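## Task

On the supply shelving, the second shelf counts up from the bottom shelf as number one. Take the water bottle standing behind that shelf's front row and set it upright in the cart's top tray. Every other item on that shelf must stay on it, upright and not piled on another. Release the bottle and back the robot away at the end. The robot must not tip over or finish leaning, or the task fails. Anything held in place only by the robot at the end does not count.

## Robot and tools

Robot: TidyBot++, a single-arm mobile robot. The base is 0.54 m long, 0.50 m wide and 0.38 m tall, on four driven casters. On top sits one seven-joint arm with a two-finger gripper. The shoulder is 0.12 m ahead of the base centre and 0.68 m above the floor. Cameras: base_camera (fixed, 644x364) and wrist_camera (fisheye on the hand, 644x476, looking where the hand points). Loose objects may occasionally be nudged by an outside disturbance.

Frames: base frame has its origin on the floor below the base centre, x forward, y left, z up. hand_pose is reported in it: the point halfway between the finger pads, its z axis along the fingers, fingers closing along its y axis. The odometry frame is the base frame as it was at scene start. base_odometry counts wheel rotation only, so slip looks like travel and drift of a few cm and several degrees builds up. Heading is left-positive, -3.142 to 3.142. base_tilt is in degrees, forward and right positive.

execute_actions: argument "actions" is a list holding one action or none (empty list = just report state and images). An action has "base", "joints", or both, plus optional "speeds". Base and joint motions begin together. "base" holds exactly one relative command, an offset from where the base last reported itself: {"translate_m": d} straight ahead in metres, forward positive, -2 to 2; {"strafe_m": d} sideways in metres, left positive, -2 to 2; {"rotate_rad": d} turn in place in radians, counter-clockwise from above positive, -6.3 to 6.3. "joints" is a single object keyed by joint name with absolute target angles in radians (not offsets): joint_1_rad any angle (whole arm about vertical; positive is clockwise from above, opposite to rotate_rad); joint_2_rad -2.249 to 2.249 (shoulder); joint_3_rad any angle (upper arm roll); joint_4_rad -2.579 to 2.579 (elbow); joint_5_rad any angle (forearm roll); joint_6_rad -2.099 to 2.099 (wrist); joint_7_rad any angle (hand roll; hand down, positive is counter-clockwise from above, at 1.57 fingers open left/right). gripper_pos is absolute, 0 (open, ~85 mm gap) to 1 (closed); gap is roughly 85 x (1 - gripper_pos) mm. Done tolerances: ±0.039 for joints 1-4, ±0.056 for 5-7, ±0.03 gripper. Any-angle joints take the short way, so send steps below half a turn. "speeds" caps top speed for that action: translate_m and strafe_m 0.05-0.5 m/s, rotate_rad 0.1-1.57 rad/s (defaults are the maxima). A base move needing over 8.667 s is refused; an action never exceeds 15 s. "cameras": list of base_camera, wrist_camera or all; omitted/null = all, [] = none. Unknown keys, names or out-of-range values refuse the whole call with no motion. Omitted joints or base may still be driving to an older target.

wait: "seconds" 0 to 10; commands nothing, returns state and images. zoom_image: "camera" plus "region" [x0, y0, x1, y1] pixels from the top-left, at most 504x504, of that camera's latest full image. finished_scene: "scene" (1 or 2) ends that scene permanently and reports success; the goal must hold afterwards. Replying with no tool call ends everything.

Arm geometry: with joint_1_rad=0, joint_3_rad=3.14, joint_5_rad=0 (near the start) the arm stays in the vertical plane of base x. Segment angles from vertical (forward positive): upper arm (0.42 m) = joint_2_rad; forearm (0.31 m) = joint_2_rad - joint_4_rad; hand (0.31 m to the hand point) = that minus joint_6_rad. Forward reach from the shoulder is the sum of length x sin(angle); height above it the sum of length x cos(angle). It starts folded, hand down, sticking out up to 0.08 m ahead of the base, elbow up to 1.15 m high. A downward hand reaches at most ~0.94 m high, only near the base. Closed fingertips go ~20 mm beyond the hand point.

Result lines: base_status and joint_status per motion. "done": reached (for the base, wheels turned enough, even if slipping or blocked short). "off_target": resting away from target, maybe still pushing. "contact_stop"/"time_out": target dropped, holding. Gripper "off_target" at 1 means something is gripped at the reading shown; "done" means empty. "joint command not followed" with "cause:" means arm targets were withheld (e.g. self-collision); "not_followed" joints may be retried each action until valid targets come. on_its_own lists uncommanded motion. motor_effort is percent of max, peak in brackets, noisy. "ARM HIT" means a hard hit on the base or itself; nothing prevents arm-base contact. "pictures" names the image order.

Accuracy: friction leaves joints slightly off and hand_pose may be 1-2 cm wrong; trust images. To correct, send each joint last command + (wanted - read). Held loads make the arm sag and are not compensated; never command a joint to its current reading while holding. Calibration data for both cameras is supplied with the intrinsics and T_world_to_cam; errors grow at the arm tip.

Avoid: driving while the arm is caught above ~0.8 m (tipping); sideways pushes on a raised hand; pushing the base into obstacles (it keeps pushing until time-out). Torque sensor limits 104.5 N m for joints 1-4, 51.3 N m for 5-7 (warnings at 56.7 and 29.4) trigger a 10 s arm and gripper freeze. Holding loads heats motors: MOTOR HOT from 60 °C, OVER-TEMPERATURE FAULT at 75 °C with the arm sinking and "limit_stop_at_motor_heat" statuses; resend targets then. The robot holds its last command while you deliberate. Drops, slips, slams and hard pushes are penalised; use few, short moves.

Each tool is called by a JSON object that holds its "op" and its "data", one argument or row to a line.

## Session

{"op": "execute_actions", "data": {
  "actions": []
}}

Scene clock: 0.00 s.
base_odometry: x=+0.000 y=+0.000 heading=+0.000 (m, m, rad; odometry frame)
base_tilt: forward=+0.1 right=+0.2 (deg)
base_status: not commanded
joint_positions: joint_1_rad=+0.005 joint_2_rad=-0.318 joint_3_rad=+3.110 joint_4_rad=-2.516 joint_5_rad=-0.039 joint_6_rad=-0.920 joint_7_rad=+1.579 gripper_pos=+0.000
joint_status: not commanded
motor_effort: joint_1_rad=+0 joint_2_rad=-3 joint_3_rad=+0 joint_4_rad=+14 joint_5_rad=-1 joint_6_rad=+0 joint_7_rad=-1 (%)
hand_pose: x=+0.2491 y=+0.0134 z=+0.5858 quat_wxyz=(-0.011, +1.000, +0.005, +0.012) (m; base frame)
pictures: base_camera, wrist_camera
Images, in order (width x height): base_camera 644x364, wrist_camera 644x476.

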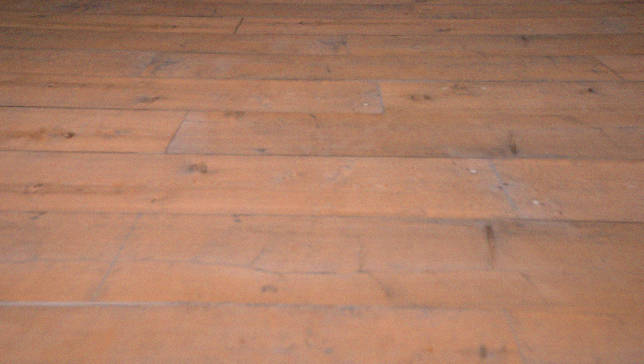

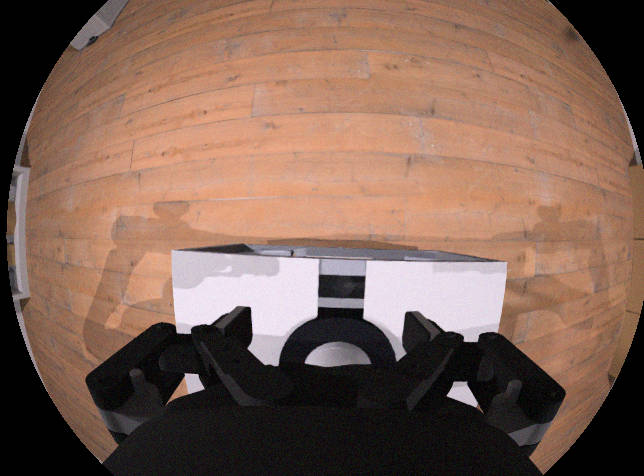

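{"op": "execute_actions", "data": {
  "actions": [
    {"joints":{"joint_6_rad":0.4,"joint_1_rad":-1.1}}
  ],
  "cameras": ["wrist_camera"]
}}

Scene clock: 2.57 s.
base_odometry: x=+0.000 y=+0.000 heading=+0.000 (m, m, rad; odometry frame)
base_tilt: forward=+0.1 right=+0.2 (deg)
base_status: not commanded
joint_positions: joint_1_rad=-1.086 joint_2_rad=-0.318 joint_3_rad=+3.110 joint_4_rad=-2.516 joint_5_rad=-0.039 joint_6_rad=+0.380 joint_7_rad=+1.579 gripper_pos=+0.000
joint_status: all done
motor_effort: joint_1_rad=+0(1) joint_2_rad=-8(8) joint_3_rad=+0(0) joint_4_rad=+19(18) joint_5_rad=+0(1) joint_6_rad=+8(8) joint_7_rad=-1(1) (%)
hand_pose: x=+0.3072 y=+0.3806 z=+0.8209 quat_wxyz=(-0.325, +0.676, +0.407, +0.522) (m; base frame)
pictures: wrist_camera
camera_calibration (this result's frames):
wrist_camera: T_world_to_cam=[[0.888736, -0.458325, -0.00928108, -0.0883444], [-0.132975, -0.23837, -0.962028, 0.971477], [0.438709, 0.856223, -0.272794, -0.100951], [0, 0, 0, 1]] pos_world=[0.251985, 0.277517, 0.906229]
Images, in order (width x height): wrist_camera 644x476.

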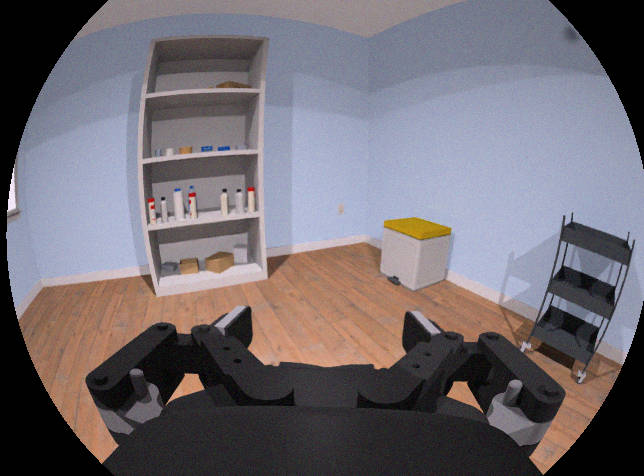

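{"op": "zoom_image", "data": {
  "camera": "wrist_camera",
  "region": [130, 150, 290, 300]
}}

{"op": "zoom_image", "data": {
  "camera": "wrist_camera",
  "region": [480, 190, 644, 400]
}}

Region (130, 150, 290, 300) of wrist_camera's 644x476 image, scaled by 3.150; it fills the top 472 rows of this view, and the rest is white.

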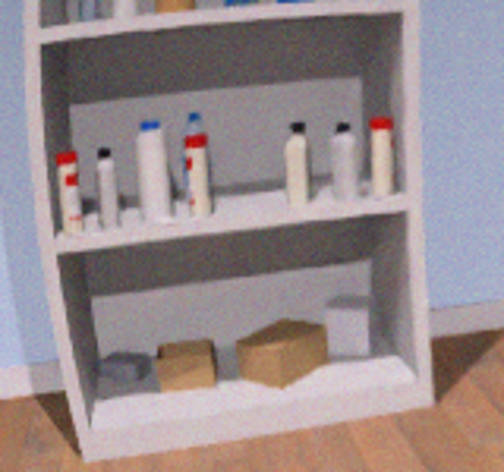

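Region (480, 190, 644, 400) of wrist_camera's 644x476 image, scaled by 2.400; it fills the left 394 columns of this view, and the rest is white.

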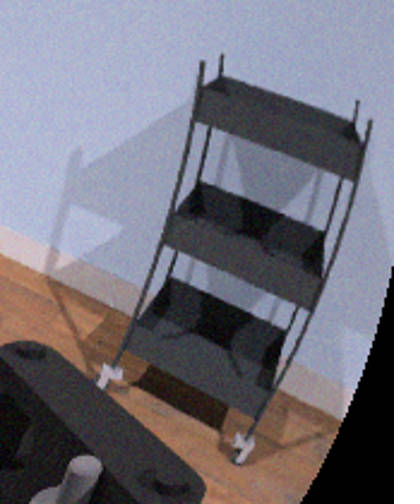

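{"op": "execute_actions", "data": {
  "actions": [
    {"base":{"translate_m":0.25},"joints":{"joint_1_rad":0}}
  ],
  "cameras": ["wrist_camera"]
}}

{"op": "execute_actions", "data": {
  "actions": [
    {"base":{"rotate_rad":1.571},"joints":{"joint_2_rad":0.6,"joint_3_rad":3.14,"joint_4_rad":-2.0,"joint_5_rad":0,"joint_6_rad":0.95}}
  ],
  "cameras": []
}}

{"op": "execute_actions", "data": {
  "actions": [
    {"base":{"translate_m":1.2}}
  ]
}}

Scene clock: 5.60 s.
base_odometry: x=+0.250 y=+0.000 heading=+0.000 (m, m, rad; odometry frame)
base_tilt: forward=+0.1 right=+0.1 (deg)
base_status: done
joint_positions: joint_1_rad=-0.014 joint_2_rad=-0.317 joint_3_rad=+3.110 joint_4_rad=-2.516 joint_5_rad=-0.039 joint_6_rad=+0.380 joint_7_rad=+1.579 gripper_pos=+0.000
joint_status: all done
motor_effort: joint_1_rad=+0(0) joint_2_rad=-9(10) joint_3_rad=+0(1) joint_4_rad=+19(19) joint_5_rad=+0(1) joint_6_rad=+8(8) joint_7_rad=-1(1) (%)
hand_pose: x=+0.5434 y=+0.0169 z=+0.8206 quat_wxyz=(-0.013, +0.789, +0.005, +0.614) (m; base frame)
pictures: wrist_camera
camera_calibration (this result's frames):
wrist_camera: T_world_to_cam=[[0.0229497, -0.999693, -0.00928839, 0.0146893], [-0.273696, 0.00265325, -0.961812, 0.988075], [0.961542, 0.0246155, -0.273552, -0.162658], [0, 0, 0, 1]] pos_world=[0.426498, 0.0160671, 0.905984]
Images, in order (width x height): wrist_camera 644x476.

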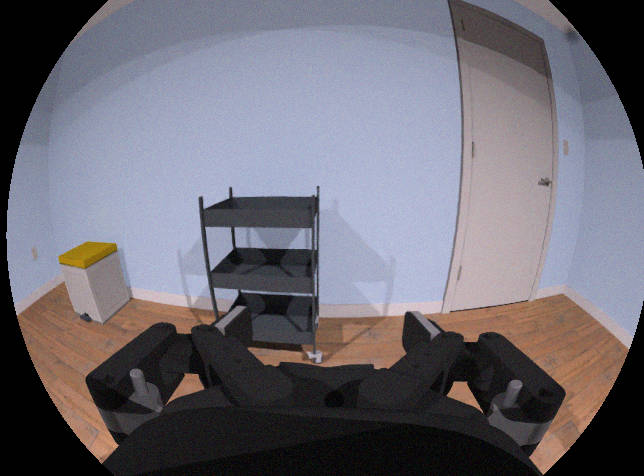

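Scene clock: 8.07 s.
base_odometry: x=+0.250 y=+0.000 heading=+1.570 (m, m, rad; odometry frame)
base_tilt: forward=+0.1 right=+0.2 (deg)
base_status: done
joint_positions: joint_1_rad=-0.002 joint_2_rad=+0.596 joint_3_rad=+3.123 joint_4_rad=-2.016 joint_5_rad=-0.029 joint_6_rad=+0.927 joint_7_rad=+1.579 gripper_pos=+0.000
joint_status: all done
motor_effort: joint_1_rad=+0(4) joint_2_rad=-38(38) joint_3_rad=-1(4) joint_4_rad=+13(19) joint_5_rad=+0(1) joint_6_rad=+8(10) joint_7_rad=-1(1) (%)
hand_pose: x=+0.8229 y=+0.0060 z=+0.7234 quat_wxyz=(-0.004, +0.746, -0.008, +0.665) (m; base frame)
pictures: none
No camera images: the call's "cameras" was empty. Leave "cameras" out to get every camera's image.

Scene clock: 11.80 s.
base_odometry: x=+0.249 y=+1.200 heading=+1.571 (m, m, rad; odometry frame)
base_tilt: forward=+0.1 right=+0.2 (deg)
base_status: done
joint_positions: joint_1_rad=-0.002 joint_2_rad=+0.596 joint_3_rad=+3.123 joint_4_rad=-2.010 joint_5_rad=-0.029 joint_6_rad=+0.930 joint_7_rad=+1.579 gripper_pos=+0.000
joint_status: not commanded
motor_effort: joint_1_rad=+0(1) joint_2_rad=-39(40) joint_3_rad=-1(2) joint_4_rad=+13(15) joint_5_rad=+0(0) joint_6_rad=+8(8) joint_7_rad=-1(1) (%)
hand_pose: x=+0.8250 y=+0.0059 z=+0.7270 quat_wxyz=(-0.004, +0.743, -0.008, +0.669) (m; base frame)
pictures: base_camera, wrist_camera
camera_calibration (this result's frames):
wrist_camera: T_world_to_cam=[[-0.00736062, -0.999896, -0.0123672, 0.0236305], [-0.134769, 0.0132466, -0.990788, 0.88159], [0.99085, -0.0056261, -0.134853, -0.583664], [0, 0, 0, 1]] pos_world=[0.697309, 0.00866622, 0.795053]
Images, in order (width x height): base_camera 644x364, wrist_camera 644x476.

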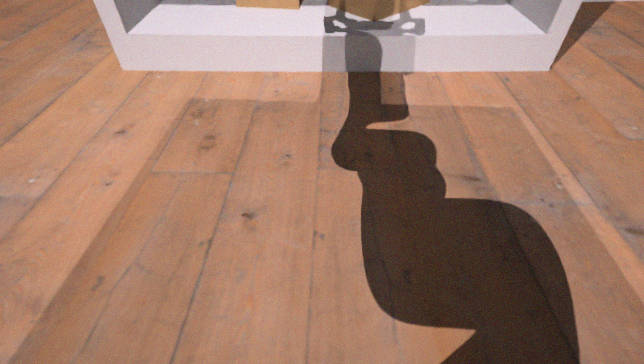

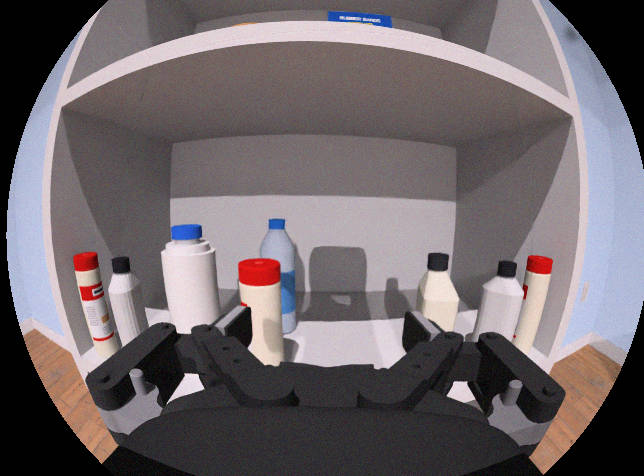

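{"op": "execute_actions", "data": {
  "actions": [
    {"base":{"strafe_m":-0.408},"joints":{"joint_1_rad":0,"joint_2_rad":0.3,"joint_3_rad":3.155,"joint_4_rad":-1.715,"joint_5_rad":0.03,"joint_6_rad":-0.165,"joint_7_rad":1.57}}
  ],
  "cameras": ["wrist_camera"]
}}

{"op": "execute_actions", "data": {
  "actions": [
    {"base":{"rotate_rad":0.4}}
  ],
  "cameras": []
}}

{"op": "execute_actions", "data": {
  "actions": [
    {"base":{"translate_m":0.2}}
  ]
}}

Scene clock: 15.53 s.
base_odometry: x=+0.658 y=+1.200 heading=+1.572 (m, m, rad; odometry frame)
base_tilt: forward=+0.1 right=+0.2 (deg)
base_status: done
joint_positions: joint_1_rad=+0.004 joint_2_rad=+0.300 joint_3_rad=+3.142 joint_4_rad=-1.728 joint_5_rad=-0.004 joint_6_rad=-0.149 joint_7_rad=+1.579 gripper_pos=+0.000
joint_status: all done
motor_effort: joint_1_rad=-1(4) joint_2_rad=-34(39) joint_3_rad=-1(3) joint_4_rad=+19(19) joint_5_rad=+0(1) joint_6_rad=+7(8) joint_7_rad=-1(1) (%)
hand_pose: x=+0.7813 y=-0.0009 z=+0.7680 quat_wxyz=(+0.002, +0.886, +0.000, +0.464) (m; base frame)
pictures: wrist_camera
camera_calibration (this result's frames):
wrist_camera: T_world_to_cam=[[0.000691437, -0.999971, 0.00757845, -0.00464713], [-0.593339, -0.00651054, -0.804927, 1.13193], [0.804953, -0.00394003, -0.593326, -0.0375015], [0, 0, 0, 1]] pos_world=[0.701808, 0.00257472, 0.888906]
Images, in order (width x height): wrist_camera 644x476.

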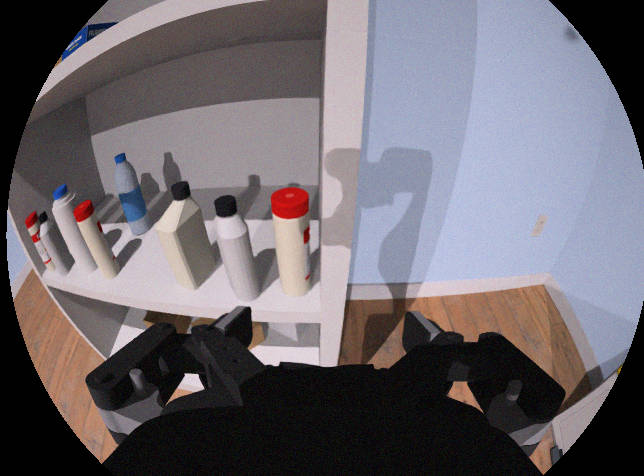

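Scene clock: 17.03 s.
base_odometry: x=+0.658 y=+1.200 heading=+1.971 (m, m, rad; odometry frame)
base_tilt: forward=+0.1 right=+0.2 (deg)
base_status: done
joint_positions: joint_1_rad=-0.009 joint_2_rad=+0.300 joint_3_rad=+3.146 joint_4_rad=-1.728 joint_5_rad=-0.004 joint_6_rad=-0.149 joint_7_rad=+1.579 gripper_pos=+0.000
joint_status: not commanded
motor_effort: joint_1_rad=+0(4) joint_2_rad=-33(37) joint_3_rad=-1(3) joint_4_rad=+19(20) joint_5_rad=+0(0) joint_6_rad=+7(8) joint_7_rad=-1(1) (%)
hand_pose: x=+0.7814 y=+0.0048 z=+0.7681 quat_wxyz=(+0.000, +0.886, +0.004, +0.464) (m; base frame)
pictures: none
No camera images: the call's "cameras" was empty. Leave "cameras" out to get every camera's image.

Scene clock: 18.63 s.
base_odometry: x=+0.579 y=+1.385 heading=+1.972 (m, m, rad; odometry frame)
base_tilt: forward=+0.1 right=+0.2 (deg)
base_status: done
joint_positions: joint_1_rad=-0.009 joint_2_rad=+0.303 joint_3_rad=+3.146 joint_4_rad=-1.724 joint_5_rad=-0.004 joint_6_rad=-0.149 joint_7_rad=+1.579 gripper_pos=+0.000
joint_status: not commanded
motor_effort: joint_1_rad=+0(1) joint_2_rad=-34(38) joint_3_rad=-1(1) joint_4_rad=+19(20) joint_5_rad=+0(0) joint_6_rad=+7(7) joint_7_rad=-1(1) (%)
hand_pose: x=+0.7827 y=+0.0048 z=+0.7675 quat_wxyz=(+0.000, +0.886, +0.004, +0.464) (m; base frame)
pictures: base_camera, wrist_camera
camera_calibration (this result's frames):
wrist_camera: T_world_to_cam=[[0.00913615, -0.999917, 0.00907641, -0.00674141], [-0.593526, -0.0127275, -0.804714, 1.13233], [0.804763, 0.00196489, -0.593593, -0.0385838], [0, 0, 0, 1]] pos_world=[0.703182, 0.00774674, 0.888362]
Images, in order (width x height): base_camera 644x364, wrist_camera 644x476.

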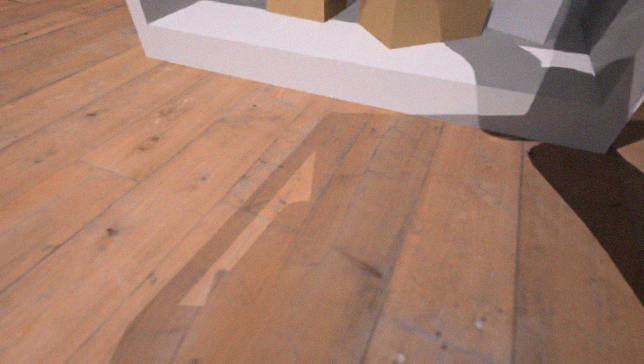

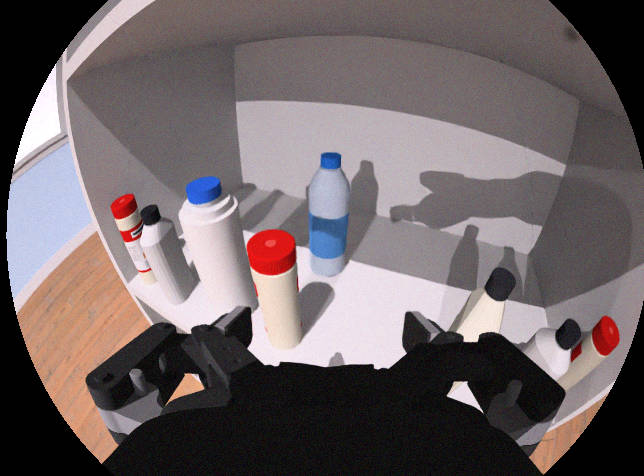

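{"op": "execute_actions", "data": {
  "actions": [
    {"base":{"translate_m":0.1},"speeds":{"translate_m":0.15}}
  ],
  "cameras": ["wrist_camera"]
}}

Scene clock: 20.20 s.
base_odometry: x=+0.540 y=+1.477 heading=+1.973 (m, m, rad; odometry frame)
base_tilt: forward=+0.1 right=+0.2 (deg)
base_status: done
joint_positions: joint_1_rad=-0.009 joint_2_rad=+0.302 joint_3_rad=+3.146 joint_4_rad=-1.724 joint_5_rad=-0.004 joint_6_rad=-0.149 joint_7_rad=+1.579 gripper_pos=+0.000
joint_status: not commanded
motor_effort: joint_1_rad=+0(2) joint_2_rad=-33(37) joint_3_rad=-1(2) joint_4_rad=+19(20) joint_5_rad=-1(0) joint_6_rad=+6(7) joint_7_rad=+0(1) (%)
hand_pose: x=+0.7827 y=+0.0047 z=+0.7687 quat_wxyz=(+0.000, +0.885, +0.004, +0.465) (m; base frame)
pictures: wrist_camera
camera_calibration (this result's frames):
wrist_camera: T_world_to_cam=[[0.00907782, -0.999918, 0.00907793, -0.0067359], [-0.591915, -0.0126903, -0.8059, 1.13301], [0.805949, 0.00194245, -0.591982, -0.0399765], [0, 0, 0, 1]] pos_world=[0.702926, 0.00772049, 0.889488]
Images, in order (width x height): wrist_camera 644x476.

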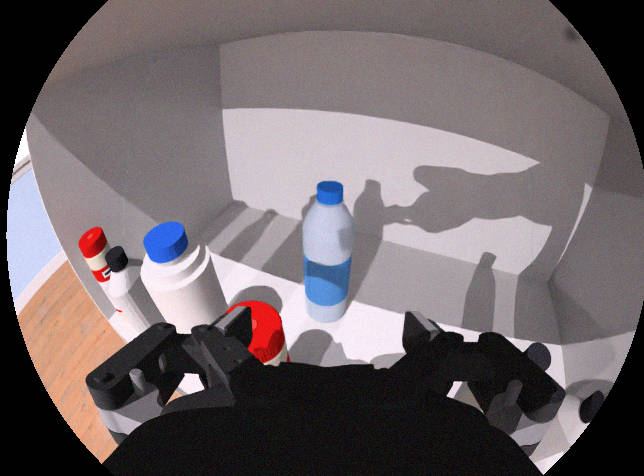

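{"op": "execute_actions", "data": {
  "actions": [
    {"base":{"translate_m":0.085},"speeds":{"translate_m":0.15}}
  ],
  "cameras": ["wrist_camera"]
}}

Scene clock: 21.70 s.
base_odometry: x=+0.507 y=+1.555 heading=+1.973 (m, m, rad; odometry frame)
base_tilt: forward=+0.1 right=+0.2 (deg)
base_status: done
joint_positions: joint_1_rad=-0.009 joint_2_rad=+0.301 joint_3_rad=+3.146 joint_4_rad=-1.724 joint_5_rad=-0.004 joint_6_rad=-0.149 joint_7_rad=+1.579 gripper_pos=+0.000
joint_status: not commanded
motor_effort: joint_1_rad=+0(2) joint_2_rad=-33(37) joint_3_rad=-1(2) joint_4_rad=+19(20) joint_5_rad=-1(1) joint_6_rad=+7(7) joint_7_rad=-2(0) (%)
hand_pose: x=+0.7827 y=+0.0047 z=+0.7696 quat_wxyz=(+0.000, +0.885, +0.004, +0.465) (m; base frame)
pictures: wrist_camera
camera_calibration (this result's frames):
wrist_camera: T_world_to_cam=[[0.0090581, -0.999918, 0.00907914, -0.0067347], [-0.590807, -0.0126769, -0.806714, 1.13348], [0.806762, 0.00194328, -0.590873, -0.0409522], [0, 0, 0, 1]] pos_world=[0.702769, 0.00771448, 0.89026]
Images, in order (width x height): wrist_camera 644x476.

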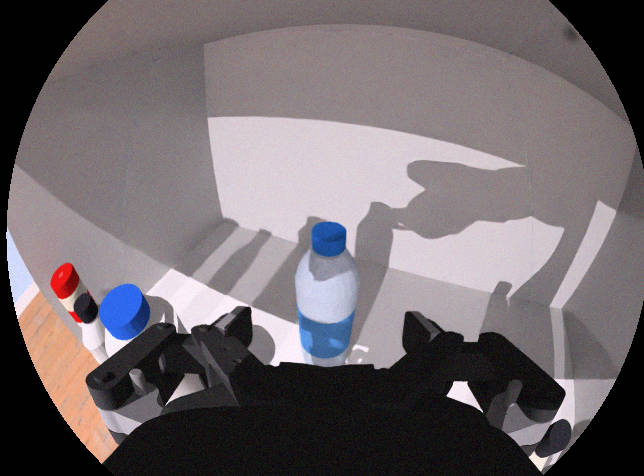

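{"op": "execute_actions", "data": {
  "actions": [
    {"joints":{"joint_2_rad":0.47,"joint_4_rad":-1.58,"joint_6_rad":-0.10}}
  ],
  "cameras": ["wrist_camera"]
}}

Scene clock: 23.20 s.
base_odometry: x=+0.507 y=+1.555 heading=+1.973 (m, m, rad; odometry frame)
base_tilt: forward=+0.1 right=+0.2 (deg)
base_status: not commanded
joint_positions: joint_1_rad=-0.009 joint_2_rad=+0.472 joint_3_rad=+3.146 joint_4_rad=-1.594 joint_5_rad=-0.004 joint_6_rad=-0.122 joint_7_rad=+1.579 gripper_pos=+0.000
joint_status: all done
motor_effort: joint_1_rad=+0(0) joint_2_rad=-39(42) joint_3_rad=+0(1) joint_4_rad=+19(19) joint_5_rad=-1(1) joint_6_rad=+7(8) joint_7_rad=-1(0) (%)
hand_pose: x=+0.8407 y=+0.0052 z=+0.7266 quat_wxyz=(+0.001, +0.889, +0.005, +0.459) (m; base frame)
pictures: wrist_camera
camera_calibration (this result's frames):
wrist_camera: T_world_to_cam=[[0.00938976, -0.999908, 0.00980996, -0.00724952], [-0.603254, -0.0134885, -0.797435, 1.13677], [0.797494, 0.00156983, -0.603325, -0.0962992], [0, 0, 0, 1]] pos_world=[0.762628, 0.00823562, 0.848472]
Images, in order (width x height): wrist_camera 644x476.

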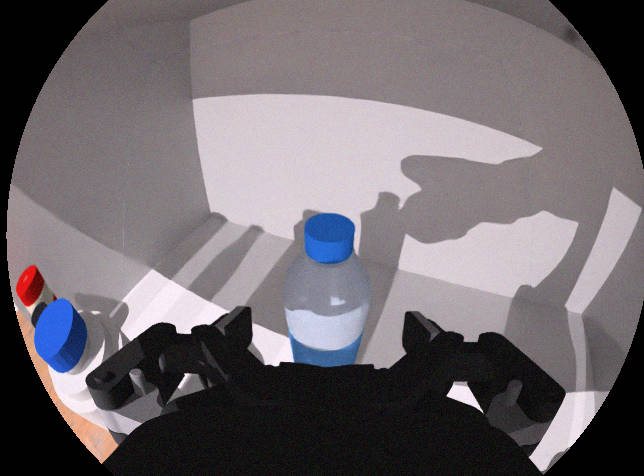

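{"op": "execute_actions", "data": {
  "actions": [
    {"joints":{"joint_2_rad":0.62,"joint_4_rad":-1.475,"joint_6_rad":-0.05}}
  ],
  "cameras": ["wrist_camera"]
}}

Scene clock: 24.63 s.
base_odometry: x=+0.507 y=+1.555 heading=+1.973 (m, m, rad; odometry frame)
base_tilt: forward=+0.1 right=+0.2 (deg)
base_status: not commanded
joint_positions: joint_1_rad=-0.009 joint_2_rad=+0.622 joint_3_rad=+3.146 joint_4_rad=-1.488 joint_5_rad=-0.004 joint_6_rad=-0.072 joint_7_rad=+1.579 gripper_pos=+0.000
joint_status: all done
motor_effort: joint_1_rad=+0(0) joint_2_rad=-44(47) joint_3_rad=-1(1) joint_4_rad=+19(20) joint_5_rad=+0(1) joint_6_rad=+7(8) joint_7_rad=+0(1) (%)
hand_pose: x=+0.8888 y=+0.0055 z=+0.6832 quat_wxyz=(+0.001, +0.887, +0.005, +0.461) (m; base frame)
pictures: wrist_camera
camera_calibration (this result's frames):
wrist_camera: T_world_to_cam=[[0.00954228, -0.999899, 0.01054, -0.00754174], [-0.598399, -0.0141548, -0.801073, 1.12939], [0.801142, 0.00133694, -0.598473, -0.167419], [0, 0, 0, 1]] pos_world=[0.810022, 0.00866917, 0.804607]
Images, in order (width x height): wrist_camera 644x476.

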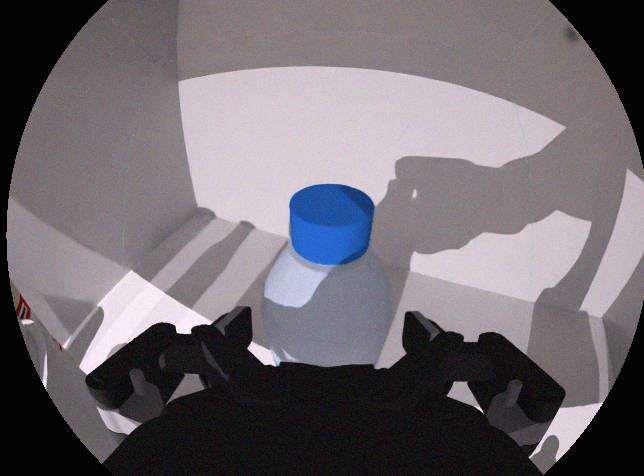

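{"op": "execute_actions", "data": {
  "actions": [
    {"joints":{"gripper_pos":1}}
  ],
  "cameras": ["wrist_camera"]
}}

Scene clock: 25.83 s.
base_odometry: x=+0.507 y=+1.555 heading=+1.973 (m, m, rad; odometry frame)
base_tilt: forward=+0.1 right=+0.2 (deg)
base_status: not commanded
joint_positions: joint_1_rad=-0.009 joint_2_rad=+0.622 joint_3_rad=+3.146 joint_4_rad=-1.488 joint_5_rad=-0.004 joint_6_rad=-0.071 joint_7_rad=+1.579 gripper_pos=+0.308
joint_status: gripper_pos off_target (ended at +0.308, target +1.000)
motor_effort: joint_1_rad=+1(3) joint_2_rad=-44(47) joint_3_rad=+0(1) joint_4_rad=+19(21) joint_5_rad=-1(1) joint_6_rad=+7(8) joint_7_rad=-1(1) (%)
hand_pose: x=+0.8892 y=+0.0055 z=+0.6840 quat_wxyz=(+0.001, +0.887, +0.005, +0.462) (m; base frame)
pictures: wrist_camera
camera_calibration (this result's frames):
wrist_camera: T_world_to_cam=[[0.00958372, -0.999897, 0.0106547, -0.00766897], [-0.59676, -0.0142688, -0.802293, 1.12959], [0.802362, 0.00133065, -0.596836, -0.169473], [0, 0, 0, 1]] pos_world=[0.810147, 0.00867524, 0.805196]
Images, in order (width x height): wrist_camera 644x476.

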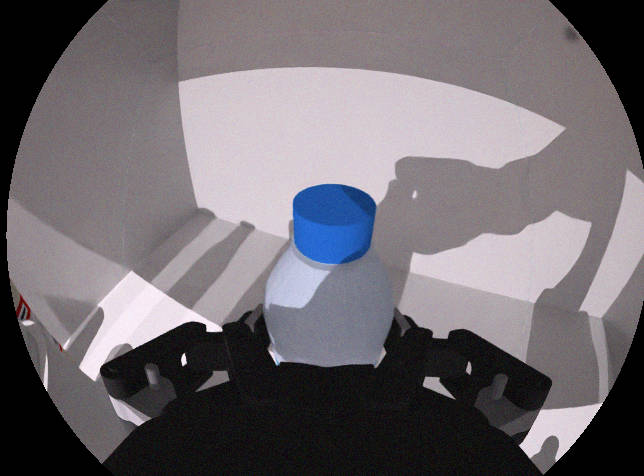

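{"op": "execute_actions", "data": {
  "actions": [
    {"joints":{"joint_2_rad":0.565,"joint_4_rad":-1.40,"joint_6_rad":-0.195}}
  ],
  "cameras": ["wrist_camera"]
}}

{"op": "execute_actions", "data": {
  "actions": [
    {"base":{"strafe_m":-0.04},"speeds":{"strafe_m":0.1}}
  ],
  "cameras": ["wrist_camera"]
}}

Scene clock: 26.97 s.
base_odometry: x=+0.507 y=+1.555 heading=+1.973 (m, m, rad; odometry frame)
base_tilt: forward=+0.1 right=+0.2 (deg)
base_status: not commanded
joint_positions: joint_1_rad=-0.009 joint_2_rad=+0.612 joint_3_rad=+3.146 joint_4_rad=-1.437 joint_5_rad=-0.004 joint_6_rad=-0.197 joint_7_rad=+1.579 gripper_pos=+0.308
joint_status: joint_2_rad off_target (ended at +0.612, target +0.565); the others done
motor_effort: joint_1_rad=+0(1) joint_2_rad=-51(52) joint_3_rad=-1(1) joint_4_rad=+24(24) joint_5_rad=-1(0) joint_6_rad=+9(10) joint_7_rad=-1(1) (%)
hand_pose: x=+0.8826 y=+0.0056 z=+0.6864 quat_wxyz=(+0.001, +0.902, +0.005, +0.432) (m; base frame)
pictures: wrist_camera
camera_calibration (this result's frames):
wrist_camera: T_world_to_cam=[[0.010482, -0.999894, 0.0100679, -0.00792319], [-0.648707, -0.0144619, -0.760901, 1.14505], [0.760966, 0.00144461, -0.64879, -0.0905591], [0, 0, 0, 1]] pos_world=[0.811798, 0.00876811, 0.812597]
Images, in order (width x height): wrist_camera 644x476.

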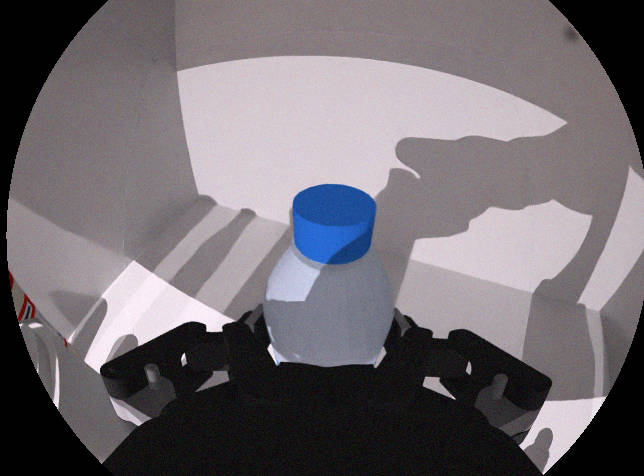

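Scene clock: 27.90 s.
base_odometry: x=+0.544 y=+1.571 heading=+1.974 (m, m, rad; odometry frame)
base_tilt: forward=+0.1 right=+0.2 (deg)
base_status: done
joint_positions: joint_1_rad=-0.001 joint_2_rad=+0.612 joint_3_rad=+3.146 joint_4_rad=-1.437 joint_5_rad=-0.004 joint_6_rad=-0.198 joint_7_rad=+1.579 gripper_pos=+0.308
joint_status: not commanded
motor_effort: joint_1_rad=+0(4) joint_2_rad=-52(52) joint_3_rad=-1(2) joint_4_rad=+24(24) joint_5_rad=-1(0) joint_6_rad=+10(11) joint_7_rad=+0(0) (%)
hand_pose: x=+0.8826 y=-0.0005 z=+0.6864 quat_wxyz=(+0.003, +0.902, +0.002, +0.432) (m; base frame)
pictures: wrist_camera
camera_calibration (this result's frames):
wrist_camera: T_world_to_cam=[[0.00264761, -0.999943, 0.0102954, -0.00723806], [-0.649036, -0.00955065, -0.760698, 1.14506], [0.760753, -0.00466808, -0.649024, -0.0902153], [0, 0, 0, 1]] pos_world=[0.811836, 0.0032773, 0.812568]
Images, in order (width x height): wrist_camera 644x476.

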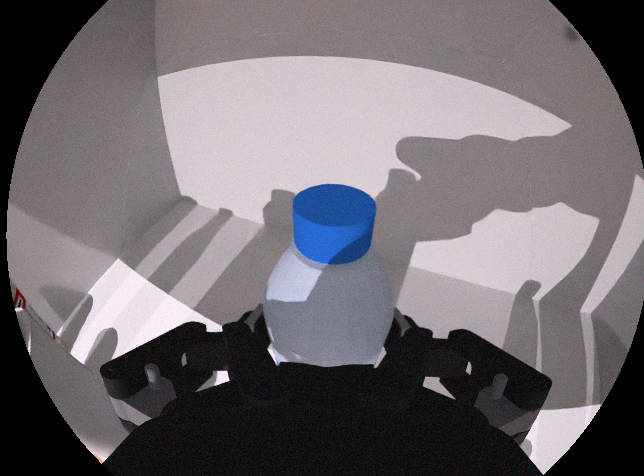

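Sagged; correct.

{"op": "execute_actions", "data": {
  "actions": [
    {"joints":{"joint_2_rad":0.525,"joint_4_rad":-1.38,"joint_6_rad":-0.15}}
  ],
  "cameras": []
}}

Scene clock: 29.90 s.
base_odometry: x=+0.544 y=+1.571 heading=+1.974 (m, m, rad; odometry frame)
base_tilt: forward=+0.1 right=+0.2 (deg)
base_status: not commanded
joint_positions: joint_1_rad=-0.001 joint_2_rad=+0.571 joint_3_rad=+3.146 joint_4_rad=-1.422 joint_5_rad=-0.004 joint_6_rad=-0.196 joint_7_rad=+1.579 gripper_pos=+0.308
joint_status: joint_2_rad off_target (ended at +0.571, target +0.525); joint_4_rad off_target (ended at -1.422, target -1.380); the others done
motor_effort: joint_1_rad=+0(0) joint_2_rad=-51(55) joint_3_rad=-1(1) joint_4_rad=+25(25) joint_5_rad=+0(0) joint_6_rad=+10(12) joint_7_rad=-1(1) (%)
hand_pose: x=+0.8869 y=-0.0005 z=+0.7266 quat_wxyz=(+0.003, +0.889, +0.002, +0.458) (m; base frame)
pictures: none
No camera images: the call's "cameras" was empty. Leave "cameras" out to get every camera's image.

{"op": "execute_actions", "data": {
  "actions": [
    {"base":{"translate_m":-0.35},"speeds":{"translate_m":0.15}}
  ]
}}

Scene clock: 33.03 s.
base_odometry: x=+0.681 y=+1.249 heading=+1.974 (m, m, rad; odometry frame)
base_tilt: forward=+0.1 right=+0.2 (deg)
base_status: done
joint_positions: joint_1_rad=-0.001 joint_2_rad=+0.570 joint_3_rad=+3.146 joint_4_rad=-1.421 joint_5_rad=-0.004 joint_6_rad=-0.195 joint_7_rad=+1.579 gripper_pos=+0.308
joint_status: not commanded
motor_effort: joint_1_rad=+0(2) joint_2_rad=-51(55) joint_3_rad=-1(2) joint_4_rad=+25(26) joint_5_rad=-1(1) joint_6_rad=+11(11) joint_7_rad=-1(0) (%)
hand_pose: x=+0.8875 y=-0.0005 z=+0.7285 quat_wxyz=(+0.003, +0.888, +0.002, +0.460) (m; base frame)
pictures: base_camera, wrist_camera
camera_calibration (this result's frames):
wrist_camera: T_world_to_cam=[[0.0020519, -0.999943, 0.0104706, -0.00728532], [-0.60057, -0.00960426, -0.799515, 1.16559], [0.79957, -0.00464781, -0.600555, -0.136329], [0, 0, 0, 1]] pos_world=[0.809035, 0.00327605, 0.850106]
Images, in order (width x height): base_camera 644x364, wrist_camera 644x476.

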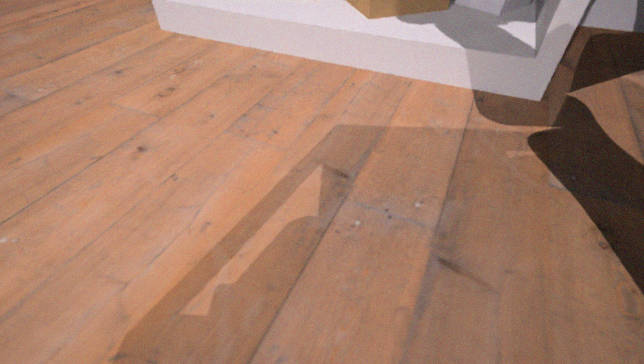

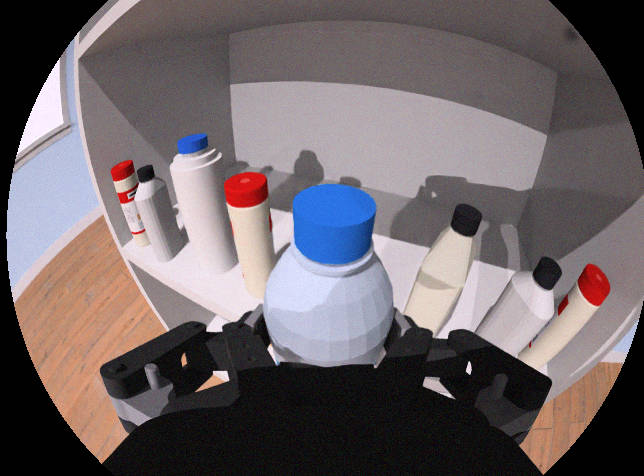

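{"op": "execute_actions", "data": {
  "actions": [
    {"base":{"translate_m":-0.4},"joints":{"joint_2_rad":-0.04,"joint_4_rad":-1.44,"joint_6_rad":-0.705}}
  ],
  "cameras": []
}}

{"op": "execute_actions", "data": {
  "actions": [
    {"base":{"rotate_rad":-1.974},"speeds":{"rotate_rad":1.0}}
  ]
}}

Scene clock: 35.73 s.
base_odometry: x=+0.838 y=+0.881 heading=+1.974 (m, m, rad; odometry frame)
base_tilt: forward=+0.1 right=+0.2 (deg)
base_status: done
joint_positions: joint_1_rad=-0.001 joint_2_rad=-0.019 joint_3_rad=+3.146 joint_4_rad=-1.459 joint_5_rad=-0.004 joint_6_rad=-0.714 joint_7_rad=+1.579 gripper_pos=+0.308
joint_status: all done
motor_effort: joint_1_rad=+0(2) joint_2_rad=-29(56) joint_3_rad=+0(2) joint_4_rad=+27(27) joint_5_rad=-1(0) joint_6_rad=+11(12) joint_7_rad=+0(1) (%)
hand_pose: x=+0.6825 y=+0.0000 z=+0.9724 quat_wxyz=(+0.001, +0.880, +0.001, +0.474) (m; base frame)
pictures: none
No camera images: the call's "cameras" was empty. Leave "cameras" out to get every camera's image.

Scene clock: 38.63 s.
base_odometry: x=+0.838 y=+0.881 heading=+0.000 (m, m, rad; odometry frame)
base_tilt: forward=+0.1 right=+0.2 (deg)
base_status: done
joint_positions: joint_1_rad=+0.003 joint_2_rad=-0.015 joint_3_rad=+3.151 joint_4_rad=-1.459 joint_5_rad=+0.004 joint_6_rad=-0.714 joint_7_rad=+1.579 gripper_pos=+0.308
joint_status: not commanded
motor_effort: joint_1_rad=+0(4) joint_2_rad=-29(31) joint_3_rad=+0(3) joint_4_rad=+27(27) joint_5_rad=-1(1) joint_6_rad=+11(11) joint_7_rad=-1(1) (%)
hand_pose: x=+0.6838 y=-0.0064 z=+0.9699 quat_wxyz=(+0.007, +0.881, -0.001, +0.472) (m; base frame)
pictures: base_camera, wrist_camera
camera_calibration (this result's frames):
wrist_camera: T_world_to_cam=[[-0.00674369, -0.999862, 0.0151736, -0.0138955], [-0.578619, -0.00847404, -0.815554, 1.23668], [0.81557, -0.0142796, -0.578483, 0.13906], [0, 0, 0, 1]] pos_world=[0.602061, -0.00142814, 1.08923]
Images, in order (width x height): base_camera 644x364, wrist_camera 644x476.

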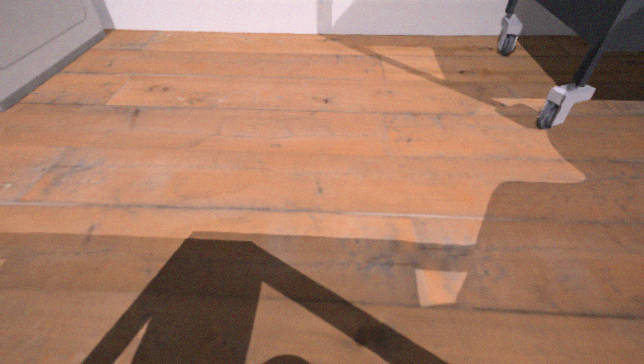

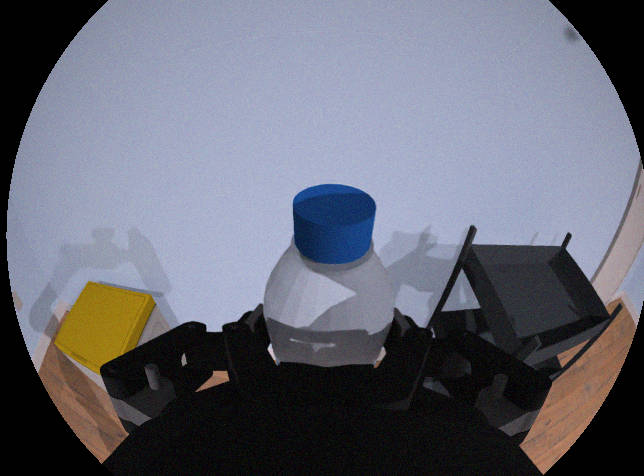

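{"op": "execute_actions", "data": {
  "actions": [
    {"base":{"strafe_m":-0.61},"speeds":{"strafe_m":0.4},"joints":{"joint_2_rad":-0.08,"joint_6_rad":-0.76}}
  ]
}}

Scene clock: 41.53 s.
base_odometry: x=+0.838 y=+0.271 heading=+0.000 (m, m, rad; odometry frame)
base_tilt: forward=+0.1 right=+0.2 (deg)
base_status: done
joint_positions: joint_1_rad=+0.002 joint_2_rad=-0.043 joint_3_rad=+3.151 joint_4_rad=-1.459 joint_5_rad=+0.004 joint_6_rad=-0.769 joint_7_rad=+1.579 gripper_pos=+0.308
joint_status: all done
motor_effort: joint_1_rad=+0(2) joint_2_rad=-28(31) joint_3_rad=+0(2) joint_4_rad=+27(27) joint_5_rad=+0(1) joint_6_rad=+11(12) joint_7_rad=-1(1) (%)
hand_pose: x=+0.6660 y=-0.0058 z=+0.9712 quat_wxyz=(+0.006, +0.888, -0.001, +0.460) (m; base frame)
pictures: base_camera, wrist_camera
camera_calibration (this result's frames):
wrist_camera: T_world_to_cam=[[-0.00561646, -0.999875, 0.0147781, -0.0138087], [-0.600573, -0.00844339, -0.799526, 1.22655], [0.79955, -0.0133658, -0.60045, 0.186265], [0, 0, 0, 1]] pos_world=[0.587626, -0.000961158, 1.09271]
Images, in order (width x height): base_camera 644x364, wrist_camera 644x476.

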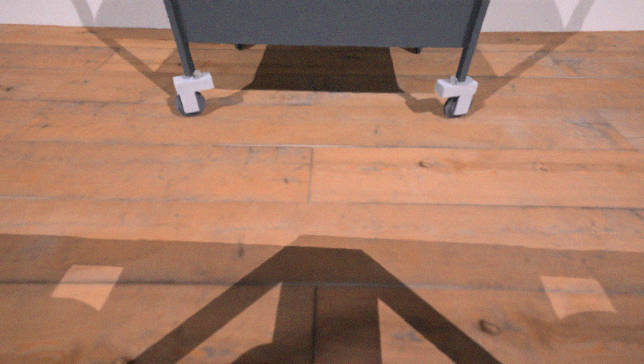

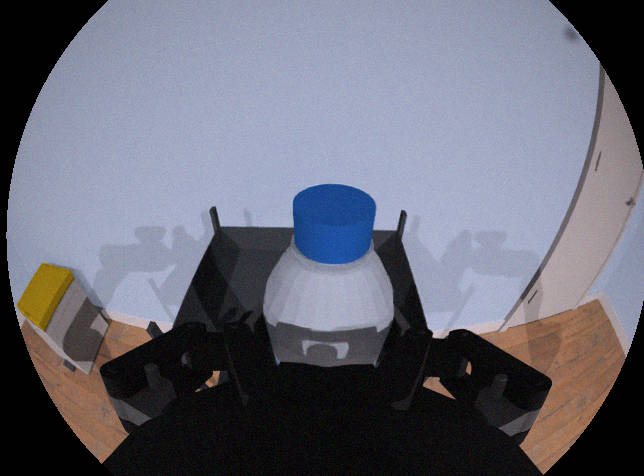

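{"op": "execute_actions", "data": {
  "actions": [
    {"base":{"translate_m":0.24},"speeds":{"translate_m":0.25}}
  ]
}}

Scene clock: 43.57 s.
base_odometry: x=+1.078 y=+0.271 heading=-0.001 (m, m, rad; odometry frame)
base_tilt: forward=+0.1 right=+0.1 (deg)
base_status: done
joint_positions: joint_1_rad=+0.002 joint_2_rad=-0.047 joint_3_rad=+3.151 joint_4_rad=-1.460 joint_5_rad=+0.004 joint_6_rad=-0.770 joint_7_rad=+1.579 gripper_pos=+0.308
joint_status: not commanded
motor_effort: joint_1_rad=+0(2) joint_2_rad=-27(31) joint_3_rad=+0(1) joint_4_rad=+27(27) joint_5_rad=+0(1) joint_6_rad=+11(11) joint_7_rad=-1(1) (%)
hand_pose: x=+0.6646 y=-0.0058 z=+0.9727 quat_wxyz=(+0.006, +0.887, -0.001, +0.461) (m; base frame)
pictures: base_camera, wrist_camera
camera_calibration (this result's frames):
wrist_camera: T_world_to_cam=[[-0.00565596, -0.999875, 0.0147531, -0.0137852], [-0.598564, -0.00843329, -0.801031, 1.22709], [0.801055, -0.0133613, -0.598441, 0.185397], [0, 0, 0, 1]] pos_world=[0.585903, -0.000957863, 1.09409]
Images, in order (width x height): base_camera 644x364, wrist_camera 644x476.

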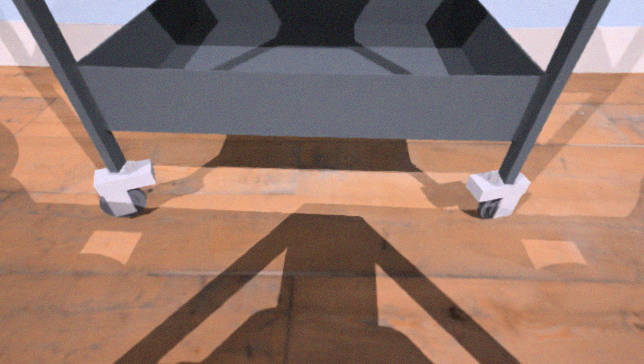

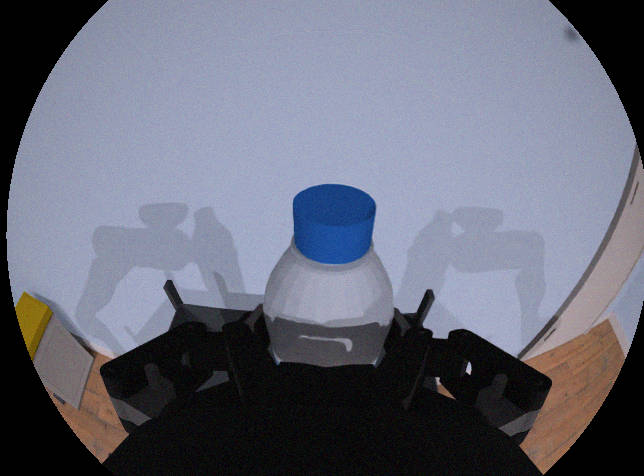

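{"op": "execute_actions", "data": {
  "actions": [
    {"joints":{"joint_4_rad":-1.83,"joint_6_rad":-0.335}}
  ],
  "cameras": ["wrist_camera"]
}}

Scene clock: 45.27 s.
base_odometry: x=+1.078 y=+0.271 heading=-0.001 (m, m, rad; odometry frame)
base_tilt: forward=+0.1 right=+0.2 (deg)
base_status: not commanded
joint_positions: joint_1_rad=+0.002 joint_2_rad=-0.047 joint_3_rad=+3.151 joint_4_rad=-1.851 joint_5_rad=+0.004 joint_6_rad=-0.384 joint_7_rad=+1.579 gripper_pos=+0.308
joint_status: all done
motor_effort: joint_1_rad=+0(0) joint_2_rad=-27(29) joint_3_rad=-1(0) joint_4_rad=+26(28) joint_5_rad=+0(0) joint_6_rad=+11(11) joint_7_rad=-1(1) (%)
hand_pose: x=+0.6590 y=-0.0053 z=+0.8493 quat_wxyz=(+0.006, +0.888, +0.000, +0.459) (m; base frame)
pictures: wrist_camera
camera_calibration (this result's frames):
wrist_camera: T_world_to_cam=[[-0.00399805, -0.999885, 0.0146586, -0.0124783], [-0.602665, -0.00928828, -0.79794, 1.12496], [0.797984, -0.0120244, -0.602558, 0.121565], [0, 0, 0, 1]] pos_world=[0.580918, -0.000566161, 0.971086]
Images, in order (width x height): wrist_camera 644x476.

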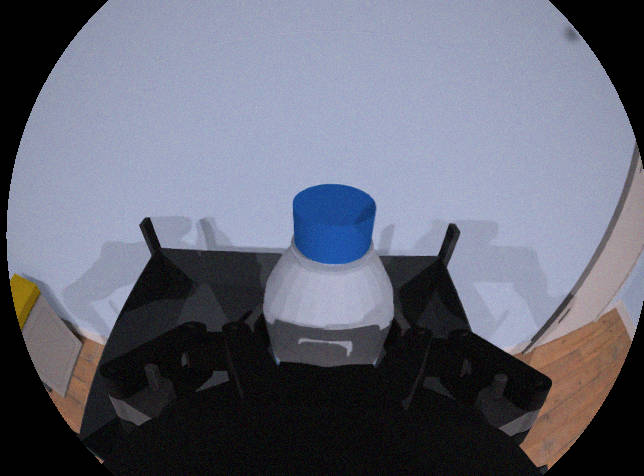

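{"op": "execute_actions", "data": {
  "actions": [
    {"joints":{"joint_4_rad":-1.915,"joint_6_rad":-0.245}}
  ],
  "cameras": []
}}

Scene clock: 46.37 s.
base_odometry: x=+1.078 y=+0.271 heading=-0.001 (m, m, rad; odometry frame)
base_tilt: forward=+0.1 right=+0.2 (deg)
base_status: not commanded
joint_positions: joint_1_rad=+0.002 joint_2_rad=-0.047 joint_3_rad=+3.151 joint_4_rad=-1.938 joint_5_rad=+0.004 joint_6_rad=-0.295 joint_7_rad=+1.579 gripper_pos=+0.308
joint_status: all done
motor_effort: joint_1_rad=+0(0) joint_2_rad=-26(27) joint_3_rad=-1(0) joint_4_rad=+26(27) joint_5_rad=+0(1) joint_6_rad=+11(12) joint_7_rad=-1(1) (%)
hand_pose: x=+0.6520 y=-0.0051 z=+0.8236 quat_wxyz=(+0.006, +0.888, +0.000, +0.460) (m; base frame)
pictures: none
No camera images: the call's "cameras" was empty. Leave "cameras" out to get every camera's image.

{"op": "execute_actions", "data": {
  "actions": [
    {"joints":{"joint_4_rad":-1.965,"joint_6_rad":-0.195}}
  ],
  "cameras": []
}}

Scene clock: 47.20 s.
base_odometry: x=+1.078 y=+0.271 heading=-0.001 (m, m, rad; odometry frame)
base_tilt: forward=+0.1 right=+0.2 (deg)
base_status: not commanded
joint_positions: joint_1_rad=+0.002 joint_2_rad=-0.047 joint_3_rad=+3.151 joint_4_rad=-1.985 joint_5_rad=+0.004 joint_6_rad=-0.244 joint_7_rad=+1.579 gripper_pos=+0.308
joint_status: all done
motor_effort: joint_1_rad=-1(0) joint_2_rad=-26(27) joint_3_rad=+0(0) joint_4_rad=+25(27) joint_5_rad=+0(1) joint_6_rad=+11(11) joint_7_rad=-1(1) (%)
hand_pose: x=+0.6475 y=-0.0050 z=+0.8104 quat_wxyz=(+0.006, +0.887, +0.000, +0.461) (m; base frame)
pictures: none
No camera images: the call's "cameras" was empty. Leave "cameras" out to get every camera's image.

{"op": "execute_actions", "data": {
  "actions": [
    {"joints":{"joint_4_rad":-2.015,"joint_6_rad":-0.15}}
  ],
  "cameras": []
}}

Scene clock: 48.03 s.
base_odometry: x=+1.078 y=+0.271 heading=-0.001 (m, m, rad; odometry frame)
base_tilt: forward=+0.1 right=+0.1 (deg)
base_status: not commanded
joint_positions: joint_1_rad=+0.002 joint_2_rad=-0.056 joint_3_rad=+3.151 joint_4_rad=-2.020 joint_5_rad=+0.004 joint_6_rad=-0.191 joint_7_rad=+1.579 gripper_pos=+0.308
joint_status: all done
motor_effort: joint_1_rad=+0(1) joint_2_rad=-23(26) joint_3_rad=+0(0) joint_4_rad=+24(25) joint_5_rad=-1(1) joint_6_rad=+10(10) joint_7_rad=-1(1) (%)
hand_pose: x=+0.6456 y=-0.0049 z=+0.8097 quat_wxyz=(+0.006, +0.881, +0.000, +0.473) (m; base frame)
pictures: none
No camera images: the call's "cameras" was empty. Leave "cameras" out to get every camera's image.

{"op": "execute_actions", "data": {
  "actions": [
    {"joints":{"joint_2_rad":-0.062,"joint_6_rad":-0.22}}
  ],
  "cameras": []
}}

{"op": "execute_actions", "data": {
  "actions": [
    {"joints":{"gripper_pos":0}}
  ],
  "cameras": ["wrist_camera"]
}}

{"op": "execute_actions", "data": {
  "actions": [
    {"base":{"translate_m":-0.4},"speeds":{"translate_m":0.3}}
  ]
}}

Scene clock: 48.77 s.
base_odometry: x=+1.078 y=+0.271 heading=-0.001 (m, m, rad; odometry frame)
base_tilt: forward=+0.1 right=+0.2 (deg)
base_status: not commanded
joint_positions: joint_1_rad=+0.002 joint_2_rad=-0.056 joint_3_rad=+3.151 joint_4_rad=-2.016 joint_5_rad=+0.004 joint_6_rad=-0.200 joint_7_rad=+1.579 gripper_pos=+0.308
joint_status: all done
motor_effort: joint_1_rad=+0(1) joint_2_rad=-20(22) joint_3_rad=-1(0) joint_4_rad=+19(23) joint_5_rad=+0(1) joint_6_rad=+6(10) joint_7_rad=-1(1) (%)
hand_pose: x=+0.6452 y=-0.0049 z=+0.8095 quat_wxyz=(+0.006, +0.882, +0.000, +0.471) (m; base frame)
pictures: none
No camera images: the call's "cameras" was empty. Leave "cameras" out to get every camera's image.

Scene clock: 49.87 s.
base_odometry: x=+1.078 y=+0.271 heading=-0.001 (m, m, rad; odometry frame)
base_tilt: forward=+0.1 right=+0.2 (deg)
base_status: not commanded
joint_positions: joint_1_rad=+0.002 joint_2_rad=-0.056 joint_3_rad=+3.151 joint_4_rad=-2.016 joint_5_rad=+0.004 joint_6_rad=-0.202 joint_7_rad=+1.579 gripper_pos=+0.000
joint_status: all done
motor_effort: joint_1_rad=-1(0) joint_2_rad=-20(24) joint_3_rad=+0(1) joint_4_rad=+20(23) joint_5_rad=-1(1) joint_6_rad=+7(9) joint_7_rad=+0(1) (%)
hand_pose: x=+0.6448 y=-0.0049 z=+0.8090 quat_wxyz=(+0.006, +0.882, +0.000, +0.470) (m; base frame)
pictures: wrist_camera
camera_calibration (this result's frames):
wrist_camera: T_world_to_cam=[[-0.00366935, -0.999888, 0.0145362, -0.0116644], [-0.581899, -0.00968679, -0.813203, 1.08319], [0.813253, -0.0114425, -0.581798, 0.0819831], [0, 0, 0, 1]] pos_world=[0.563594, -0.000232326, 0.928724]
Images, in order (width x height): wrist_camera 644x476.

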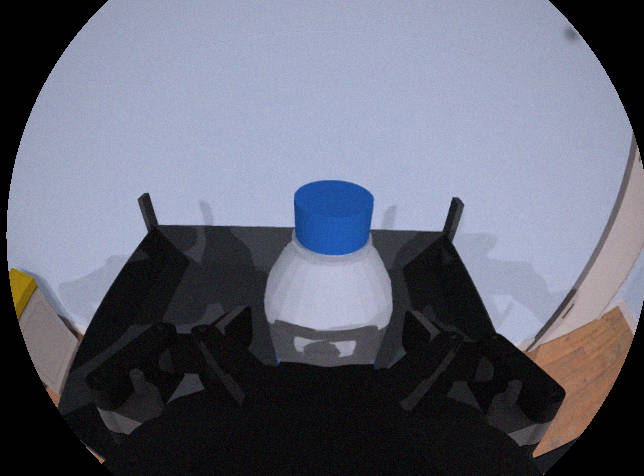

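Scene clock: 52.20 s.
base_odometry: x=+0.678 y=+0.271 heading=+0.000 (m, m, rad; odometry frame)
base_tilt: forward=+0.1 right=+0.2 (deg)
base_status: done
joint_positions: joint_1_rad=+0.002 joint_2_rad=-0.061 joint_3_rad=+3.151 joint_4_rad=-2.016 joint_5_rad=+0.004 joint_6_rad=-0.202 joint_7_rad=+1.579 gripper_pos=+0.000
joint_status: not commanded
motor_effort: joint_1_rad=+0(1) joint_2_rad=-20(24) joint_3_rad=+0(1) joint_4_rad=+20(21) joint_5_rad=-1(0) joint_6_rad=+6(8) joint_7_rad=+0(1) (%)
hand_pose: x=+0.6441 y=-0.0049 z=+0.8116 quat_wxyz=(+0.006, +0.881, +0.000, +0.473) (m; base frame)
pictures: base_camera, wrist_camera
camera_calibration (this result's frames):
wrist_camera: T_world_to_cam=[[-0.00378941, -0.999887, 0.0145197, -0.0116393], [-0.577926, -0.00965962, -0.816032, 1.08468], [0.81608, -0.0114836, -0.577824, 0.0790098], [0, 0, 0, 1]] pos_world=[0.56234, -0.000253146, 0.930954]
Images, in order (width x height): base_camera 644x364, wrist_camera 644x476.

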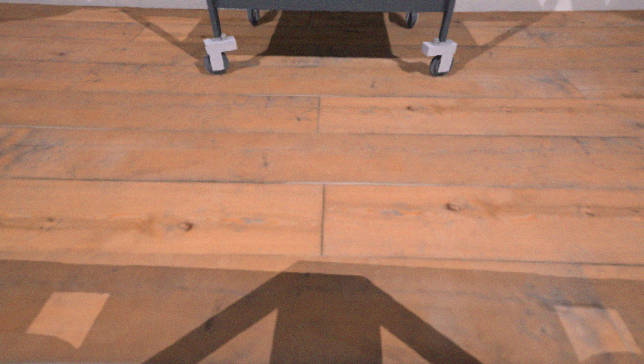

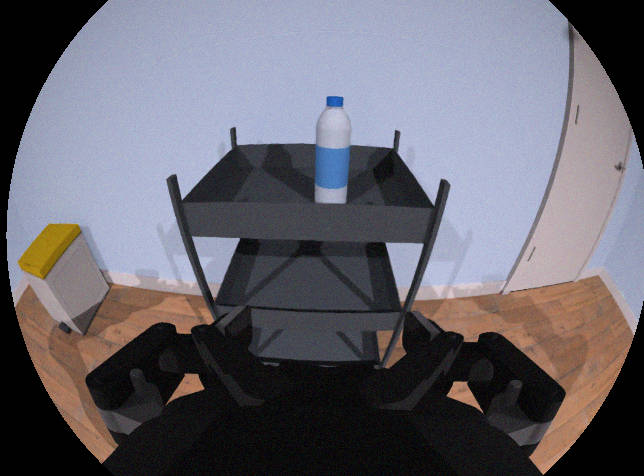

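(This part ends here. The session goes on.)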